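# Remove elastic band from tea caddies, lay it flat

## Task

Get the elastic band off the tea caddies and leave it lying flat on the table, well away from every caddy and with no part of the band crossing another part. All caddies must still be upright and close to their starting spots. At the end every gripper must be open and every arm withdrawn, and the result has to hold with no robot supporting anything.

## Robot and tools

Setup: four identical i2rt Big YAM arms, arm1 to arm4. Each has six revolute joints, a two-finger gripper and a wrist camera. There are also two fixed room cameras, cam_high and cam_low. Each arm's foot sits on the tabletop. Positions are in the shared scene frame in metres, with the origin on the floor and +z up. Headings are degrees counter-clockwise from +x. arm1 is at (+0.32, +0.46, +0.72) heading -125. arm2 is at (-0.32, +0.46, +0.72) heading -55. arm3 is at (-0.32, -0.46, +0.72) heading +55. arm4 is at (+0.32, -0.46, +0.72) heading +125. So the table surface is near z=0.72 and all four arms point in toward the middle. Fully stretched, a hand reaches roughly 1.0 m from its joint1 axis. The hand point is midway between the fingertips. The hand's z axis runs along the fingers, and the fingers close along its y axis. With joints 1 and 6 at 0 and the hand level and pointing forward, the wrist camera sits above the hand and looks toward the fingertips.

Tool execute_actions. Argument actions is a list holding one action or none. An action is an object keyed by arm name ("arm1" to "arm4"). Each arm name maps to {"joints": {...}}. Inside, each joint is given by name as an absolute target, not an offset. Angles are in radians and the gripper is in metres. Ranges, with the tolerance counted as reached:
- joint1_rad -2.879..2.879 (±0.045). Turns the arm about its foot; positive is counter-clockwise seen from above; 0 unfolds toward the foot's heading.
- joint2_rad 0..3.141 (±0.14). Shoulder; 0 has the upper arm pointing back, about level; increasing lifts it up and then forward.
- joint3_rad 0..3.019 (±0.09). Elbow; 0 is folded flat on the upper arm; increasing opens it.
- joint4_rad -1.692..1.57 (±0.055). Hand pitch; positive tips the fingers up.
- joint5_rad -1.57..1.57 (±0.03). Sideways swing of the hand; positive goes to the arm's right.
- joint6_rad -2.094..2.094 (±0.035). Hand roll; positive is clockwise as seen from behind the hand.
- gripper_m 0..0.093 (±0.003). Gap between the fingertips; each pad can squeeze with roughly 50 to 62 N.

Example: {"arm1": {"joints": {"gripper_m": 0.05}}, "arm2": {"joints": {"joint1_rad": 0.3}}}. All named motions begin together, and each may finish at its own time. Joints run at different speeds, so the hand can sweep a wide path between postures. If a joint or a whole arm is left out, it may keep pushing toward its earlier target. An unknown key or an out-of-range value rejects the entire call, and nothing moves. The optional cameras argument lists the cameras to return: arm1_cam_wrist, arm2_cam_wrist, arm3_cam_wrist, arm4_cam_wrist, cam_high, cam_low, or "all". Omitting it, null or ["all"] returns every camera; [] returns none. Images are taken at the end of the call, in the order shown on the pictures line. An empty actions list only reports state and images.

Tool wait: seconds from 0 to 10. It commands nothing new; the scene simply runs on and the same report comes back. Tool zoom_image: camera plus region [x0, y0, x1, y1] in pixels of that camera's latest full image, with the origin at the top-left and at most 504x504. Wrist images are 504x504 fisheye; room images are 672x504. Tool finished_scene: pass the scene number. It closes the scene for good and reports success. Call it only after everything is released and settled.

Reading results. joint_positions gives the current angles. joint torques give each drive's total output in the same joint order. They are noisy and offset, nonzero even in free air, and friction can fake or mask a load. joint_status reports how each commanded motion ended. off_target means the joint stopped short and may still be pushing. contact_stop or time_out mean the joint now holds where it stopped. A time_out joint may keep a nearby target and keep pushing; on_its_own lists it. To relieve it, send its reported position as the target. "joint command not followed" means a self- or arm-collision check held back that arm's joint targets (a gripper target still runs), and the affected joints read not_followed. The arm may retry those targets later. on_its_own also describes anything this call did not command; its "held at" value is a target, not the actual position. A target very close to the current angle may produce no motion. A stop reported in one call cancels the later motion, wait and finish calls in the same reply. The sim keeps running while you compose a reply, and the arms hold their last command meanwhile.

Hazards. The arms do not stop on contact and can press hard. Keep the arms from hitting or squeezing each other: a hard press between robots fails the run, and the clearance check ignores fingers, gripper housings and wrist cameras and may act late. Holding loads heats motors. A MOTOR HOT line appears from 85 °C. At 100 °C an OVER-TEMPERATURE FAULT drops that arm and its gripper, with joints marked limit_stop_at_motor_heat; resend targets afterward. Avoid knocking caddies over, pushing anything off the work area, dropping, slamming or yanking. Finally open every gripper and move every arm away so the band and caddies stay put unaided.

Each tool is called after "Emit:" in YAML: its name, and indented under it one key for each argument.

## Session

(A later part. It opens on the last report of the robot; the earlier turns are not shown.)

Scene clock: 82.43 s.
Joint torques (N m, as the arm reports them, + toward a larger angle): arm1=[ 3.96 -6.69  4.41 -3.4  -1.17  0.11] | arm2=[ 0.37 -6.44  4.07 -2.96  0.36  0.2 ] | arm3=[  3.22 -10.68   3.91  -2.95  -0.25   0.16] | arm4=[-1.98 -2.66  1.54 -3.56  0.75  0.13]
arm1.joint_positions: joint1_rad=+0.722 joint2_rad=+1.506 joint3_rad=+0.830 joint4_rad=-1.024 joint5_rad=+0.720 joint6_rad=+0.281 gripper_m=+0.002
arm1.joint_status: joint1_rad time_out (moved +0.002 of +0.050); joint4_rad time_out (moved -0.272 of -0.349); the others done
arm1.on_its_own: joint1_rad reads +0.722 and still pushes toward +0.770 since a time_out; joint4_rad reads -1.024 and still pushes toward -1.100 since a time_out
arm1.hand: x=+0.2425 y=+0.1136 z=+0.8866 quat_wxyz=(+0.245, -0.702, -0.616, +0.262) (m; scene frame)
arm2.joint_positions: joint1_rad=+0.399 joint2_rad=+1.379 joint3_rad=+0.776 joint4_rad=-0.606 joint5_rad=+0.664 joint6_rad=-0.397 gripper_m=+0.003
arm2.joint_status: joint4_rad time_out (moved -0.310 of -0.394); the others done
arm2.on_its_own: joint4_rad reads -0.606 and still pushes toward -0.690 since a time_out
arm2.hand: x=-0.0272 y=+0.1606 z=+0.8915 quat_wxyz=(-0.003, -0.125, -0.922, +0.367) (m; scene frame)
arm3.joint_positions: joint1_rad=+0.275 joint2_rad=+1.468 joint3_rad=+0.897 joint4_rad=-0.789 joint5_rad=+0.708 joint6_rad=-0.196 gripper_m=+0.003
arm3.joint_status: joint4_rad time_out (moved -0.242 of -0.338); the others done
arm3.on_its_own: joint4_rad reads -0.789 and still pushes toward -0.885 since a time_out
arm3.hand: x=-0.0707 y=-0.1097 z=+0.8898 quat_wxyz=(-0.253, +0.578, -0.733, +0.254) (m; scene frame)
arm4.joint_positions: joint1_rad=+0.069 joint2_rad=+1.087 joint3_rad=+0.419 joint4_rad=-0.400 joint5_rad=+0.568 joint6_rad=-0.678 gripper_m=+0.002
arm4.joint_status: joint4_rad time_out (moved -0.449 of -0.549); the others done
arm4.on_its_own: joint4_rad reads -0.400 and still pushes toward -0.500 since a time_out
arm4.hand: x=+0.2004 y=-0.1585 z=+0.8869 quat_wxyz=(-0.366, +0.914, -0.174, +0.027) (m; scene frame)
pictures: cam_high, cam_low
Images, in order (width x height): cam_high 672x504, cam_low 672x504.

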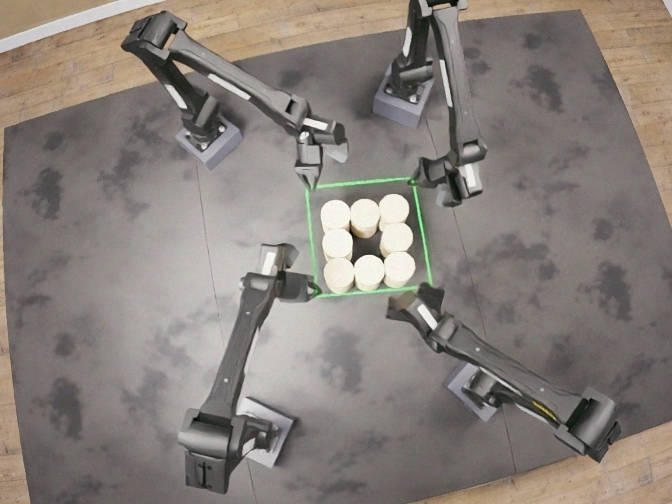

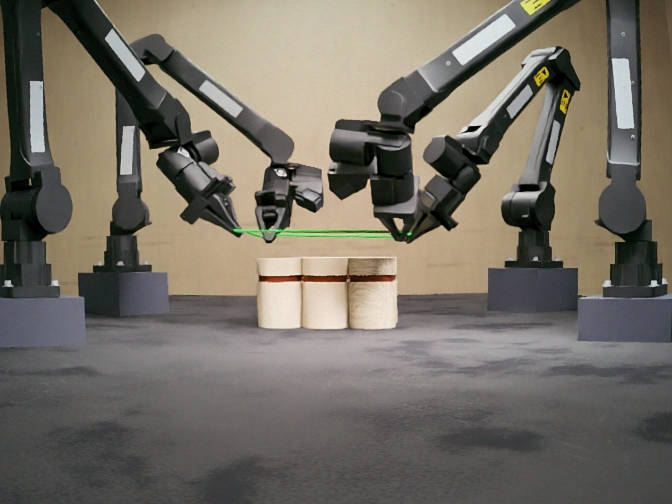

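Emit:
execute_actions:
  actions:
    - {"arm1":{"joints":{"joint1_rad":0.38,"joint2_rad":1.49,"joint3_rad":1.0,"joint4_rad":-1.08,"joint5_rad":0.42,"joint6_rad":-0.55}},"arm2":{"joints":{"joint1_rad":0.13,"joint2_rad":1.38,"joint3_rad":0.93,"joint4_rad":-0.85,"joint5_rad":0.33,"joint6_rad":-1.15}},"arm3":{"joints":{"joint1_rad":0.21,"joint2_rad":1.39,"joint3_rad":0.96,"joint4_rad":-0.95,"joint5_rad":0.42,"joint6_rad":-0.5}},"arm4":{"joints":{"joint1_rad":0.035,"joint2_rad":1.26,"joint3_rad":0.77,"joint4_rad":-0.76,"joint5_rad":0.28,"joint6_rad":-1.05}}}
  cameras: []

Emit:
execute_actions:
  actions:
    - {"arm3":{"joints":{"joint1_rad":0.15,"joint2_rad":1.3,"joint3_rad":0.98,"joint4_rad":-1.14,"joint5_rad":0,"joint6_rad":-0.8}},"arm4":{"joints":{"joint1_rad":0.015,"joint2_rad":1.45,"joint3_rad":1.07,"joint4_rad":-1.1,"joint5_rad":0,"joint6_rad":-1.4}},"arm1":{"joints":{"joint1_rad":0.03,"joint2_rad":1.5,"joint3_rad":1.14,"joint4_rad":-1.12,"joint5_rad":0,"joint6_rad":-1.4}},"arm2":{"joints":{"joint1_rad":-0.16,"joint2_rad":1.38,"joint3_rad":1.05,"joint4_rad":-1.14,"joint5_rad":0,"joint6_rad":-1.9}}}
  cameras: []

Emit:
execute_actions:
  actions:
    - {"arm3":{"joints":{"joint1_rad":0.51,"joint2_rad":1.17,"joint3_rad":0.72,"joint4_rad":-0.79,"joint6_rad":-0.7}},"arm4":{"joints":{"joint1_rad":0.225,"joint2_rad":1.6,"joint3_rad":1.23,"joint4_rad":-0.94}},"arm1":{"joints":{"joint1_rad":-0.185,"joint2_rad":1.63,"joint3_rad":1.27,"joint4_rad":-0.95,"joint6_rad":-1.6}},"arm2":{"joints":{"joint1_rad":-0.51,"joint2_rad":1.2,"joint3_rad":0.75,"joint4_rad":-0.79,"joint6_rad":-2.05}}}
  cameras: []

Emit:
execute_actions:
  actions:
    - {"arm3":{"joints":{"joint1_rad":0.885,"joint2_rad":1.176,"joint3_rad":0.67,"joint4_rad":-0.687}},"arm4":{"joints":{"joint1_rad":0.375,"joint2_rad":1.84,"joint3_rad":1.39,"joint4_rad":-0.73}},"arm1":{"joints":{"joint1_rad":-0.35,"joint2_rad":1.85,"joint3_rad":1.41,"joint4_rad":-0.75,"joint6_rad":-1.74}},"arm2":{"joints":{"joint1_rad":-0.86,"joint2_rad":1.215,"joint3_rad":0.685,"joint4_rad":-0.661}}}
  cameras: ["cam_high","cam_low"]

Scene clock: 101.80 s.
Joint torques (N m, as the arm reports them, + toward a larger angle): arm1=[  0.62 -10.14   7.89  -1.66  -0.14  -0.05] | arm2=[-0.5  -8.59  7.99 -0.84  0.21 -0.01] | arm3=[  0.84 -12.36   8.02  -0.65   0.06   0.02] | arm4=[-1.79 -5.68  8.38 -1.09  0.01 -0.02]
arm1.joint_positions: joint1_rad=+0.370 joint2_rad=+1.502 joint3_rad=+1.008 joint4_rad=-1.038 joint5_rad=+0.429 joint6_rad=-0.542 gripper_m=+0.002
arm1.joint_status: all done
arm1.hand: x=+0.1505 y=+0.0821 z=+0.9165 quat_wxyz=(+0.189, -0.586, -0.781, +0.103) (m; scene frame)
arm2.joint_positions: joint1_rad=+0.131 joint2_rad=+1.379 joint3_rad=+0.947 joint4_rad=-0.816 joint5_rad=+0.331 joint6_rad=-1.144 gripper_m=+0.003
arm2.joint_status: all done
arm2.hand: x=-0.0578 y=+0.1047 z=+0.9203 quat_wxyz=(+0.051, +0.136, -0.963, +0.226) (m; scene frame)
arm3.joint_positions: joint1_rad=+0.197 joint2_rad=+1.401 joint3_rad=+0.974 joint4_rad=-0.910 joint5_rad=+0.427 joint6_rad=-0.494 gripper_m=+0.003
arm3.joint_status: all done
arm3.hand: x=-0.0761 y=-0.1032 z=+0.9148 quat_wxyz=(-0.173, +0.690, -0.683, +0.165) (m; scene frame)
arm4.joint_positions: joint1_rad=+0.047 joint2_rad=+1.249 joint3_rad=+0.761 joint4_rad=-0.724 joint5_rad=+0.280 joint6_rad=-1.048 gripper_m=+0.002
arm4.joint_status: all done
arm4.hand: x=+0.1250 y=-0.1221 z=+0.9258 quat_wxyz=(-0.228, +0.973, +0.034, +0.020) (m; scene frame)
pictures: none
No camera images: the call's "cameras" was empty. Leave "cameras" out to get every camera's image.

Scene clock: 103.57 s.
Joint torques (N m, as the arm reports them, + toward a larger angle): arm1=[ 0.22 -9.65 10.15 -1.35 -0.13 -0.1 ] | arm2=[ 0.32 -8.36  9.78 -1.32 -0.02 -0.09] | arm3=[ -1.08 -10.48   9.95  -1.08  -0.51  -0.01] | arm4=[-1.65 -9.2   8.26 -1.75 -0.01 -0.09]
arm1.joint_positions: joint1_rad=+0.025 joint2_rad=+1.502 joint3_rad=+1.129 joint4_rad=-1.083 joint5_rad=+0.001 joint6_rad=-1.388 gripper_m=+0.002
arm1.joint_status: all done
arm1.hand: x=+0.0702 y=+0.0902 z=+0.9444 quat_wxyz=(+0.013, -0.377, -0.924, +0.061) (m; scene frame)
arm2.joint_positions: joint1_rad=-0.163 joint2_rad=+1.379 joint3_rad=+1.048 joint4_rad=-1.107 joint5_rad=+0.000 joint6_rad=-1.891 gripper_m=+0.003
arm2.joint_status: all done
arm2.hand: x=-0.1348 y=+0.0948 z=+0.9374 quat_wxyz=(+0.000, +0.383, -0.921, +0.068) (m; scene frame)
arm3.joint_positions: joint1_rad=+0.157 joint2_rad=+1.306 joint3_rad=+0.974 joint4_rad=-1.092 joint5_rad=+0.012 joint6_rad=-0.794 gripper_m=+0.003
arm3.joint_status: all done
arm3.hand: x=-0.1422 y=-0.1177 z=+0.9280 quat_wxyz=(-0.072, +0.809, -0.584, -0.004) (m; scene frame)
arm4.joint_positions: joint1_rad=+0.024 joint2_rad=+1.450 joint3_rad=+1.059 joint4_rad=-1.058 joint5_rad=-0.005 joint6_rad=-1.395 gripper_m=+0.002
arm4.joint_status: all done
arm4.hand: x=+0.0710 y=-0.1144 z=+0.9425 quat_wxyz=(-0.060, +0.973, +0.220, -0.022) (m; scene frame)
pictures: none
No camera images: the call's "cameras" was empty. Leave "cameras" out to get every camera's image.

Scene clock: 104.77 s.
Joint torques (N m, as the arm reports them, + toward a larger angle): arm1=[ -0.08 -11.96  11.28  -0.28   0.05  -0.1 ] | arm2=[-1.15 -5.84  8.94  0.55  0.38 -0.04] | arm3=[ 1.62 -7.47  8.74  1.29 -0.46  0.21] | arm4=[ -1.51 -11.82   9.47  -0.62  -0.2   -0.08]
arm1.joint_positions: joint1_rad=-0.187 joint2_rad=+1.633 joint3_rad=+1.250 joint4_rad=-0.933 joint5_rad=-0.003 joint6_rad=-1.589 gripper_m=+0.002
arm1.joint_status: all done
arm1.hand: x=-0.0604 y=+0.0936 z=+0.9388 quat_wxyz=(+0.049, -0.379, -0.916, +0.121) (m; scene frame)
arm2.joint_positions: joint1_rad=-0.497 joint2_rad=+1.201 joint3_rad=+0.758 joint4_rad=-0.789 joint5_rad=-0.010 joint6_rad=-2.041 gripper_m=+0.003
arm2.joint_status: all done
arm2.hand: x=-0.2684 y=+0.0892 z=+0.9038 quat_wxyz=(+0.029, +0.294, -0.940, +0.170) (m; scene frame)
arm3.joint_positions: joint1_rad=+0.487 joint2_rad=+1.173 joint3_rad=+0.726 joint4_rad=-0.793 joint5_rad=+0.011 joint6_rad=-0.715 gripper_m=+0.003
arm3.joint_status: all done
arm3.hand: x=-0.2660 y=-0.1019 z=+0.8901 quat_wxyz=(-0.154, +0.866, -0.473, -0.051) (m; scene frame)
arm4.joint_positions: joint1_rad=+0.231 joint2_rad=+1.605 joint3_rad=+1.207 joint4_rad=-0.920 joint5_rad=+0.001 joint6_rad=-1.396 gripper_m=+0.002
arm4.joint_status: all done
arm4.hand: x=-0.0606 y=-0.1115 z=+0.9374 quat_wxyz=(-0.115, +0.939, +0.319, -0.055) (m; scene frame)
pictures: none
No camera images: the call's "cameras" was empty. Leave "cameras" out to get every camera's image.

Scene clock: 105.87 s.
Joint torques (N m, as the arm reports them, + toward a larger angle): arm1=[ -0.78 -16.21  10.99   0.15   0.25  -0.12] | arm2=[-1.9  -4.17  8.9   0.52  0.51  0.02] | arm3=[ 2.18 -6.66  8.77  1.39 -0.59  0.16] | arm4=[ -0.02 -14.91   9.22  -0.17  -0.36  -0.07]
arm1.joint_positions: joint1_rad=-0.341 joint2_rad=+1.862 joint3_rad=+1.391 joint4_rad=-0.736 joint5_rad=-0.008 joint6_rad=-1.730 gripper_m=+0.002
arm1.joint_status: all done
arm1.hand: x=-0.1890 y=+0.1011 z=+0.8868 quat_wxyz=(+0.093, -0.382, -0.906, +0.160) (m; scene frame)
arm2.joint_positions: joint1_rad=-0.843 joint2_rad=+1.201 joint3_rad=+0.691 joint4_rad=-0.659 joint5_rad=-0.014 joint6_rad=-2.046 gripper_m=+0.003
arm2.joint_status: all done
arm2.hand: x=-0.3977 y=+0.0911 z=+0.8877 quat_wxyz=(+0.066, +0.129, -0.970, +0.194) (m; scene frame)
arm3.joint_positions: joint1_rad=+0.857 joint2_rad=+1.173 joint3_rad=+0.674 joint4_rad=-0.692 joint5_rad=+0.014 joint6_rad=-0.709 gripper_m=+0.003
arm3.joint_status: all done
arm3.hand: x=-0.3990 y=-0.1040 z=+0.8768 quat_wxyz=(-0.164, +0.933, -0.308, -0.091) (m; scene frame)
arm4.joint_positions: joint1_rad=+0.368 joint2_rad=+1.848 joint3_rad=+1.368 joint4_rad=-0.714 joint5_rad=+0.006 joint6_rad=-1.396 gripper_m=+0.002
arm4.joint_status: all done
arm4.hand: x=-0.1895 y=-0.1063 z=+0.8870 quat_wxyz=(-0.163, +0.906, +0.378, -0.094) (m; scene frame)
pictures: cam_high, cam_low
Images, in order (width x height): cam_high 672x504, cam_low 672x504.

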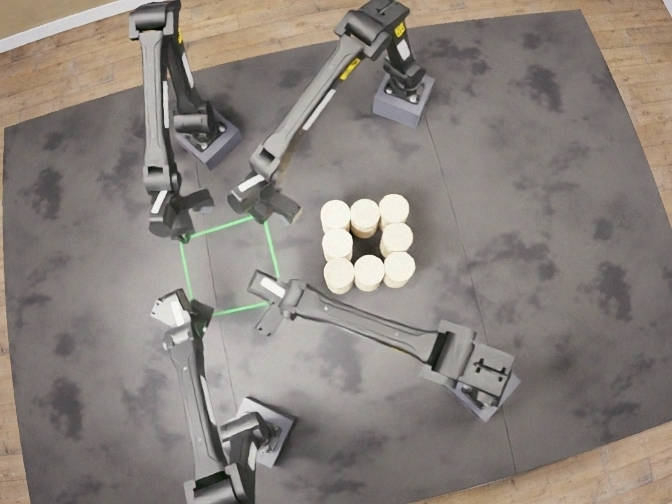

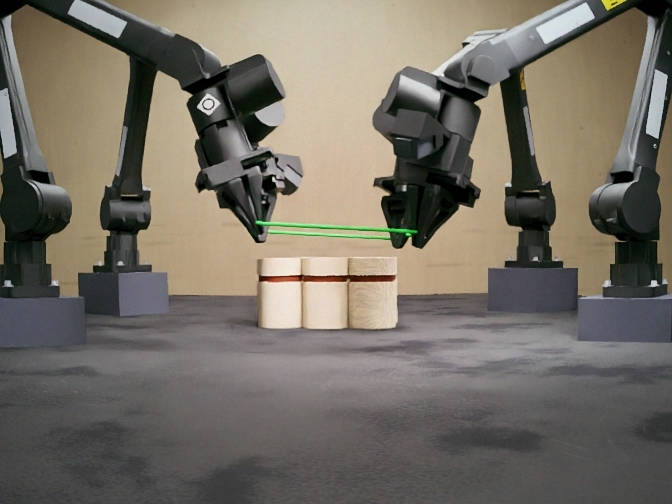

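Emit:
execute_actions:
  actions:
    - {"arm3":{"joints":{"joint2_rad":1.51,"joint3_rad":0.52,"joint4_rad":-0.19}},"arm4":{"joints":{"joint2_rad":2.08,"joint4_rad":-0.47}},"arm1":{"joints":{"joint2_rad":2.09,"joint4_rad":-0.49}},"arm2":{"joints":{"joint2_rad":1.57,"joint3_rad":0.545,"joint4_rad":-0.15}}}
  cameras: ["cam_high","cam_low"]

Scene clock: 112.07 s.
Joint torques (N m, as the arm reports them, + toward a larger angle): arm1=[ -1.16 -18.69   9.35   1.     0.02  -0.09] | arm2=[-1.   -5.86  5.23  0.94  0.35  0.03] | arm3=[ 1.84 -7.88  5.5   1.79 -0.4   0.1 ] | arm4=[ -1.46 -17.02   7.74   0.49  -0.15  -0.05]
arm1.joint_positions: joint1_rad=-0.341 joint2_rad=+2.109 joint3_rad=+1.395 joint4_rad=-0.498 joint5_rad=-0.003 joint6_rad=-1.731 gripper_m=+0.002
arm1.joint_status: all done
arm1.hand: x=-0.2111 y=+0.0860 z=+0.7565 quat_wxyz=(+0.094, -0.382, -0.906, +0.156) (m; scene frame)
arm2.joint_positions: joint1_rad=-0.846 joint2_rad=+1.553 joint3_rad=+0.556 joint4_rad=-0.155 joint5_rad=-0.010 joint6_rad=-2.050 gripper_m=+0.003
arm2.joint_status: all done
arm2.hand: x=-0.4030 y=+0.0781 z=+0.7574 quat_wxyz=(+0.071, +0.130, -0.968, +0.201) (m; scene frame)
arm3.joint_positions: joint1_rad=+0.860 joint2_rad=+1.499 joint3_rad=+0.526 joint4_rad=-0.204 joint5_rad=+0.010 joint6_rad=-0.706 gripper_m=+0.003
arm3.joint_status: all done
arm3.hand: x=-0.4024 y=-0.0977 z=+0.7522 quat_wxyz=(-0.168, +0.932, -0.307, -0.097) (m; scene frame)
arm4.joint_positions: joint1_rad=+0.373 joint2_rad=+2.094 joint3_rad=+1.373 joint4_rad=-0.473 joint5_rad=+0.000 joint6_rad=-1.396 gripper_m=+0.002
arm4.joint_status: all done
arm4.hand: x=-0.2130 y=-0.0929 z=+0.7596 quat_wxyz=(-0.161, +0.905, +0.381, -0.096) (m; scene frame)
pictures: cam_high, cam_low
Images, in order (width x height): cam_high 672x504, cam_low 672x504.

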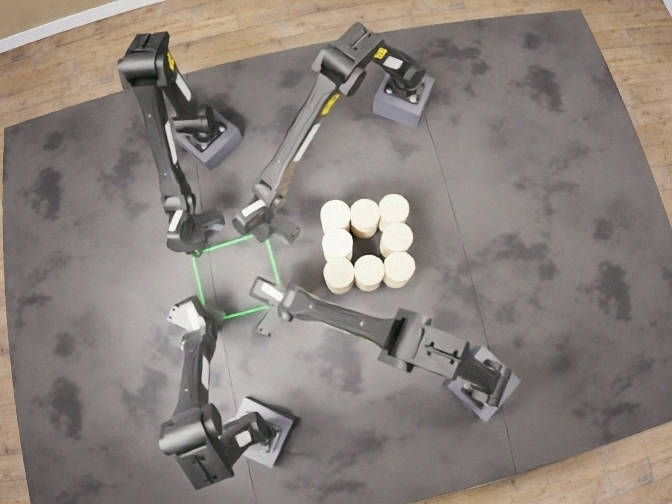

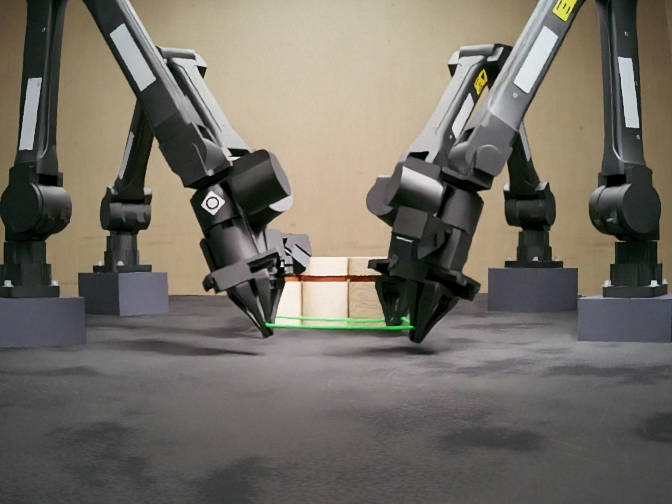

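Emit:
execute_actions:
  actions:
    - {"arm3":{"joints":{"joint1_rad":0.82,"joint2_rad":1.58,"joint4_rad":-0.08}},"arm4":{"joints":{"joint2_rad":2.145,"joint4_rad":-0.36}},"arm1":{"joints":{"joint2_rad":2.155,"joint4_rad":-0.38}},"arm2":{"joints":{"joint2_rad":1.64,"joint4_rad":-0.08}}}

Scene clock: 117.80 s.
Joint torques (N m, as the arm reports them, + toward a larger angle): arm1=[ -1.02 -16.96   9.09   1.38   0.    -0.08] | arm2=[-1.01 -6.45  4.95  1.05  0.12  0.08] | arm3=[-1.59 -7.19  5.26  2.05  0.03  0.12] | arm4=[ -0.79 -14.2    7.88   1.35  -0.16  -0.06]
arm1.joint_positions: joint1_rad=-0.341 joint2_rad=+2.145 joint3_rad=+1.395 joint4_rad=-0.396 joint5_rad=-0.002 joint6_rad=-1.731 gripper_m=+0.002
arm1.joint_status: all done
arm1.hand: x=-0.2244 y=+0.0770 z=+0.7430 quat_wxyz=(+0.111, -0.380, -0.900, +0.183) (m; scene frame)
arm2.joint_positions: joint1_rad=-0.851 joint2_rad=+1.623 joint3_rad=+0.550 joint4_rad=-0.088 joint5_rad=-0.004 joint6_rad=-2.050 gripper_m=+0.003
arm2.joint_status: all done
arm2.hand: x=-0.4061 y=+0.0794 z=+0.7361 quat_wxyz=(+0.072, +0.126, -0.970, +0.195) (m; scene frame)
arm3.joint_positions: joint1_rad=+0.835 joint2_rad=+1.557 joint3_rad=+0.525 joint4_rad=-0.099 joint5_rad=+0.001 joint6_rad=-0.706 gripper_m=+0.003
arm3.joint_status: all done
arm3.hand: x=-0.3975 y=-0.0831 z=+0.7414 quat_wxyz=(-0.186, +0.924, -0.317, -0.110) (m; scene frame)
arm4.joint_positions: joint1_rad=+0.373 joint2_rad=+2.122 joint3_rad=+1.373 joint4_rad=-0.370 joint5_rad=+0.000 joint6_rad=-1.397 gripper_m=+0.002
arm4.joint_status: all done
arm4.hand: x=-0.2279 y=-0.0825 z=+0.7523 quat_wxyz=(-0.192, +0.898, +0.379, -0.116) (m; scene frame)
pictures: arm1_cam_wrist, arm2_cam_wrist, arm3_cam_wrist, arm4_cam_wrist, cam_high, cam_low
Images, in order (width x height): arm1_cam_wrist 504x504, arm2_cam_wrist 504x504, arm3_cam_wrist 504x504, arm4_cam_wrist 504x504, cam_high 672x504, cam_low 672x504.

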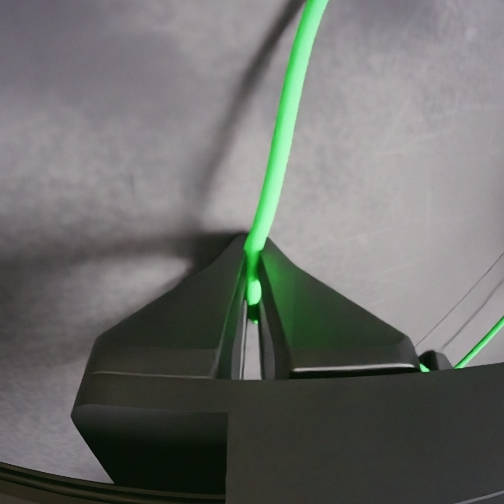

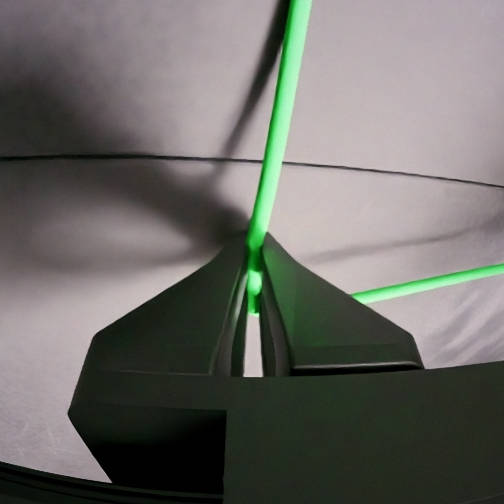

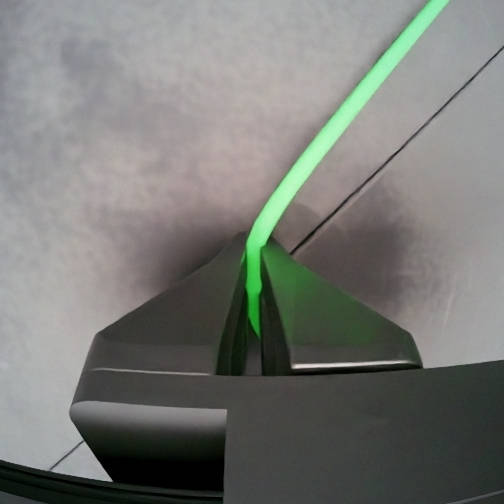

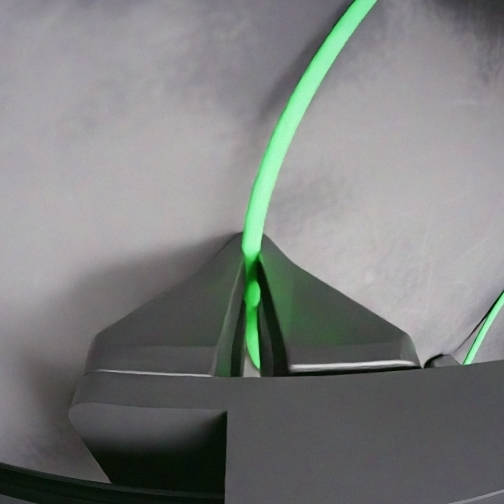

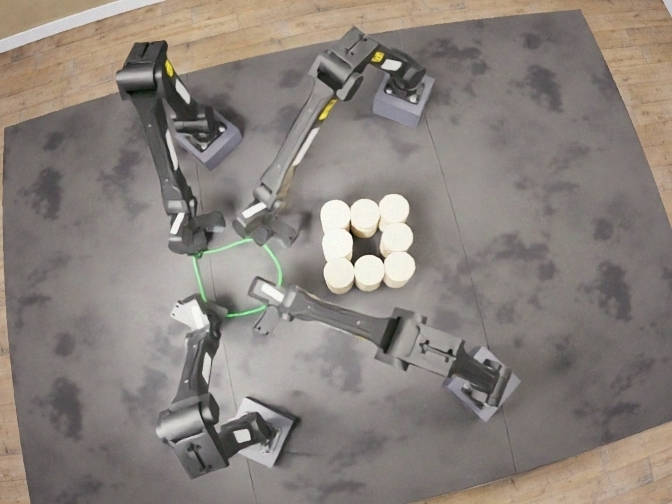

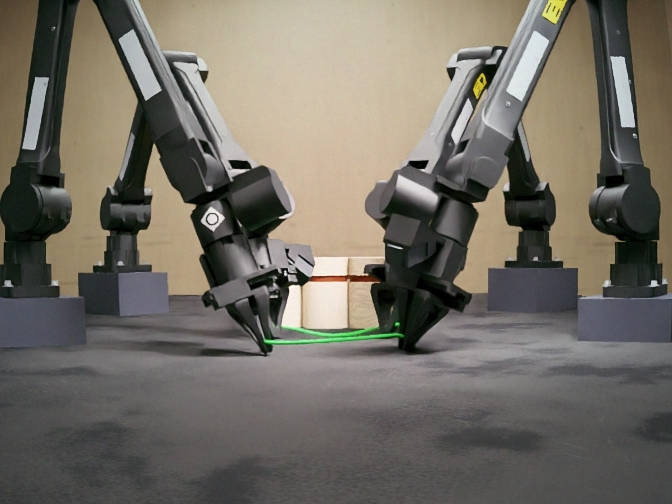

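Emit:
execute_actions:
  actions:
    - {"arm1":{"joints":{"joint2_rad":2.13,"gripper_m":0.03}},"arm2":{"joints":{"joint2_rad":1.61,"gripper_m":0.03}},"arm3":{"joints":{"joint2_rad":1.55,"gripper_m":0.03}},"arm4":{"joints":{"joint2_rad":2.11,"gripper_m":0.03}}}
  cameras: ["cam_high"]

Emit:
execute_actions:
  actions:
    - {"arm3":{"joints":{"joint2_rad":1.28,"joint4_rad":-0.35}},"arm4":{"joints":{"joint2_rad":1.85,"joint4_rad":-0.62}},"arm1":{"joints":{"joint2_rad":1.86,"joint4_rad":-0.65}},"arm2":{"joints":{"joint2_rad":1.33,"joint4_rad":-0.35}}}
  cameras: []

Emit:
execute_actions:
  actions:
    - {"arm3":{"joints":{"joint2_rad":0.6,"joint3_rad":0.8,"joint4_rad":-1.3}},"arm4":{"joints":{"joint2_rad":0.8,"joint4_rad":-1.5}},"arm1":{"joints":{"joint2_rad":0.8,"joint4_rad":-1.5}},"arm2":{"joints":{"joint2_rad":0.6,"joint3_rad":0.8,"joint4_rad":-1.3}}}
  cameras: ["cam_high","cam_low"]

Scene clock: 128.80 s.
Joint torques (N m, as the arm reports them, + toward a larger angle): arm1=[ -0.95 -18.04   9.3    1.24  -0.01  -0.08] | arm2=[-0.34 -8.08  5.18  0.46  0.15  0.06] | arm3=[-1.57 -9.67  5.33  1.62 -0.09  0.13] | arm4=[ -1.   -15.87   7.75   0.79  -0.19  -0.04]
arm1.joint_positions: joint1_rad=-0.341 joint2_rad=+2.140 joint3_rad=+1.395 joint4_rad=-0.388 joint5_rad=-0.002 joint6_rad=-1.731 gripper_m=+0.030
arm1.joint_status: all done
arm1.hand: x=-0.2268 y=+0.0753 z=+0.7475 quat_wxyz=(+0.115, -0.379, -0.899, +0.189) (m; scene frame)
arm2.joint_positions: joint1_rad=-0.851 joint2_rad=+1.614 joint3_rad=+0.550 joint4_rad=-0.080 joint5_rad=-0.005 joint6_rad=-2.050 gripper_m=+0.030
arm2.joint_status: all done
arm2.hand: x=-0.4068 y=+0.0758 z=+0.7405 quat_wxyz=(+0.075, +0.126, -0.968, +0.203) (m; scene frame)
arm3.joint_positions: joint1_rad=+0.831 joint2_rad=+1.552 joint3_rad=+0.525 joint4_rad=-0.088 joint5_rad=+0.003 joint6_rad=-0.706 gripper_m=+0.030
arm3.joint_status: all done
arm3.hand: x=-0.3965 y=-0.0793 z=+0.7446 quat_wxyz=(-0.194, +0.921, -0.318, -0.113) (m; scene frame)
arm4.joint_positions: joint1_rad=+0.373 joint2_rad=+2.116 joint3_rad=+1.374 joint4_rad=-0.362 joint5_rad=+0.001 joint6_rad=-1.397 gripper_m=+0.030
arm4.joint_status: all done
arm4.hand: x=-0.2304 y=-0.0807 z=+0.7572 quat_wxyz=(-0.198, +0.896, +0.378, -0.120) (m; scene frame)
pictures: cam_high
Images, in order (width x height): cam_high 672x504.

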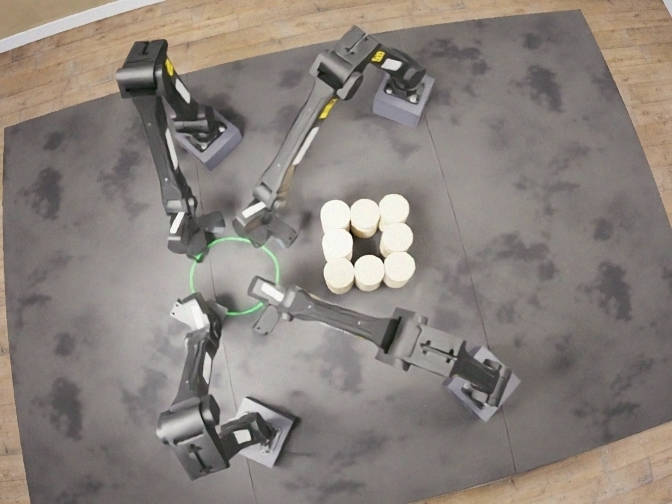

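Scene clock: 130.10 s.
Joint torques (N m, as the arm reports them, + toward a larger angle): arm1=[ -1.02 -14.67  10.85   0.49   0.    -0.07] | arm2=[-0.36 -5.32  7.84  0.41  0.13  0.05] | arm3=[-1.53 -7.51  8.36  0.65 -0.07  0.12] | arm4=[ -0.86 -12.96   8.94   0.33  -0.21  -0.04]
arm1.joint_positions: joint1_rad=-0.341 joint2_rad=+1.851 joint3_rad=+1.394 joint4_rad=-0.641 joint5_rad=-0.002 joint6_rad=-1.731 gripper_m=+0.030
arm1.joint_status: all done
arm1.hand: x=-0.2086 y=+0.0890 z=+0.9046 quat_wxyz=(+0.124, -0.377, -0.895, +0.204) (m; scene frame)
arm2.joint_positions: joint1_rad=-0.851 joint2_rad=+1.328 joint3_rad=+0.544 joint4_rad=-0.341 joint5_rad=-0.004 joint6_rad=-2.050 gripper_m=+0.030
arm2.joint_status: all done
arm2.hand: x=-0.4019 y=+0.0960 z=+0.8152 quat_wxyz=(+0.079, +0.126, -0.966, +0.212) (m; scene frame)
arm3.joint_positions: joint1_rad=+0.831 joint2_rad=+1.284 joint3_rad=+0.513 joint4_rad=-0.334 joint5_rad=+0.003 joint6_rad=-0.706 gripper_m=+0.030
arm3.joint_status: all done
arm3.hand: x=-0.3917 y=-0.1029 z=+0.8091 quat_wxyz=(-0.198, +0.920, -0.318, -0.115) (m; scene frame)
arm4.joint_positions: joint1_rad=+0.373 joint2_rad=+1.837 joint3_rad=+1.374 joint4_rad=-0.613 joint5_rad=+0.001 joint6_rad=-1.397 gripper_m=+0.030
arm4.joint_status: all done
arm4.hand: x=-0.2125 y=-0.0953 z=+0.9065 quat_wxyz=(-0.210, +0.893, +0.377, -0.127) (m; scene frame)
pictures: none
No camera images: the call's "cameras" was empty. Leave "cameras" out to get every camera's image.

Scene clock: 131.67 s.
Joint torques (N m, as the arm reports them, + toward a larger angle): arm1=[-1.08  1.02 10.61  0.83  0.   -0.06] | arm2=[-0.94  0.49 11.56  0.09  0.09  0.06] | arm3=[-1.47 -0.27 11.89  0.64 -0.06  0.13] | arm4=[-0.73 -0.58  9.11  0.6  -0.2  -0.03]
arm1.joint_positions: joint1_rad=-0.341 joint2_rad=+0.793 joint3_rad=+1.394 joint4_rad=-1.492 joint5_rad=-0.002 joint6_rad=-1.731 gripper_m=+0.030
arm1.joint_status: all done
arm1.hand: x=+0.0977 y=+0.3064 z=+1.2860 quat_wxyz=(+0.177, -0.366, -0.867, +0.288) (m; scene frame)
arm2.joint_positions: joint1_rad=-0.852 joint2_rad=+0.606 joint3_rad=+0.789 joint4_rad=-1.291 joint5_rad=-0.003 joint6_rad=-2.050 gripper_m=+0.030
arm2.joint_status: all done
arm2.hand: x=-0.3696 y=+0.2335 z=+1.0421 quat_wxyz=(+0.082, +0.125, -0.964, +0.219) (m; scene frame)
arm3.joint_positions: joint1_rad=+0.831 joint2_rad=+0.605 joint3_rad=+0.785 joint4_rad=-1.284 joint5_rad=+0.003 joint6_rad=-0.706 gripper_m=+0.030
arm3.joint_status: all done
arm3.hand: x=-0.3662 y=-0.2282 z=+1.0329 quat_wxyz=(-0.198, +0.920, -0.318, -0.116) (m; scene frame)
arm4.joint_positions: joint1_rad=+0.373 joint2_rad=+0.791 joint3_rad=+1.374 joint4_rad=-1.492 joint5_rad=+0.001 joint6_rad=-1.397 gripper_m=+0.030
arm4.joint_status: all done
arm4.hand: x=+0.0916 y=-0.3096 z=+1.2793 quat_wxyz=(-0.277, +0.871, +0.368, -0.170) (m; scene frame)
pictures: cam_high, cam_low
Images, in order (width x height): cam_high 672x504, cam_low 672x504.

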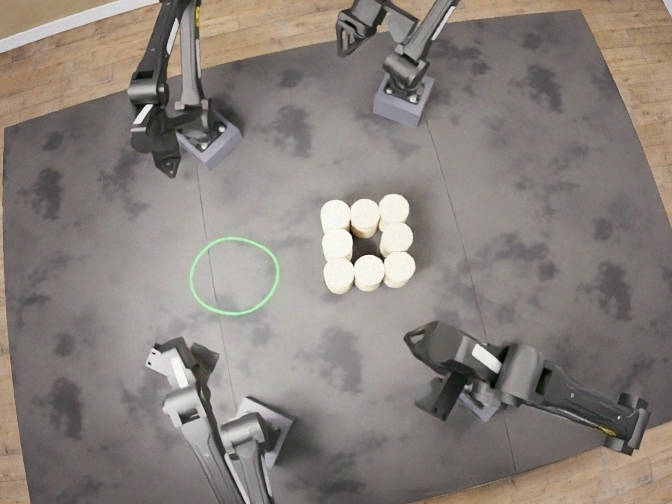

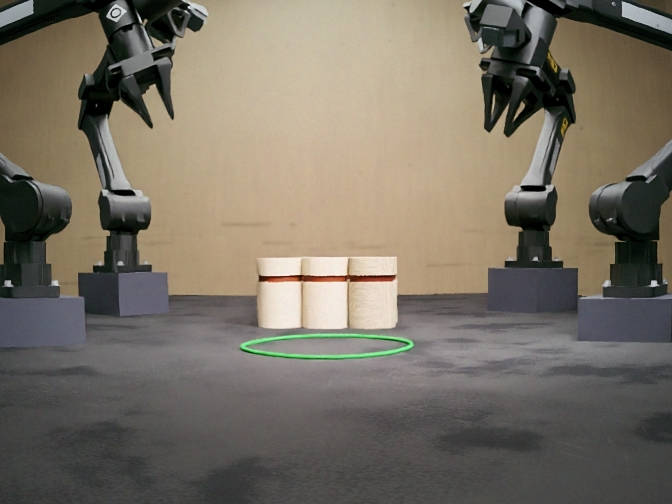

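Emit:
finished_scene:
  scene: 2

The scene is finished: the task was done.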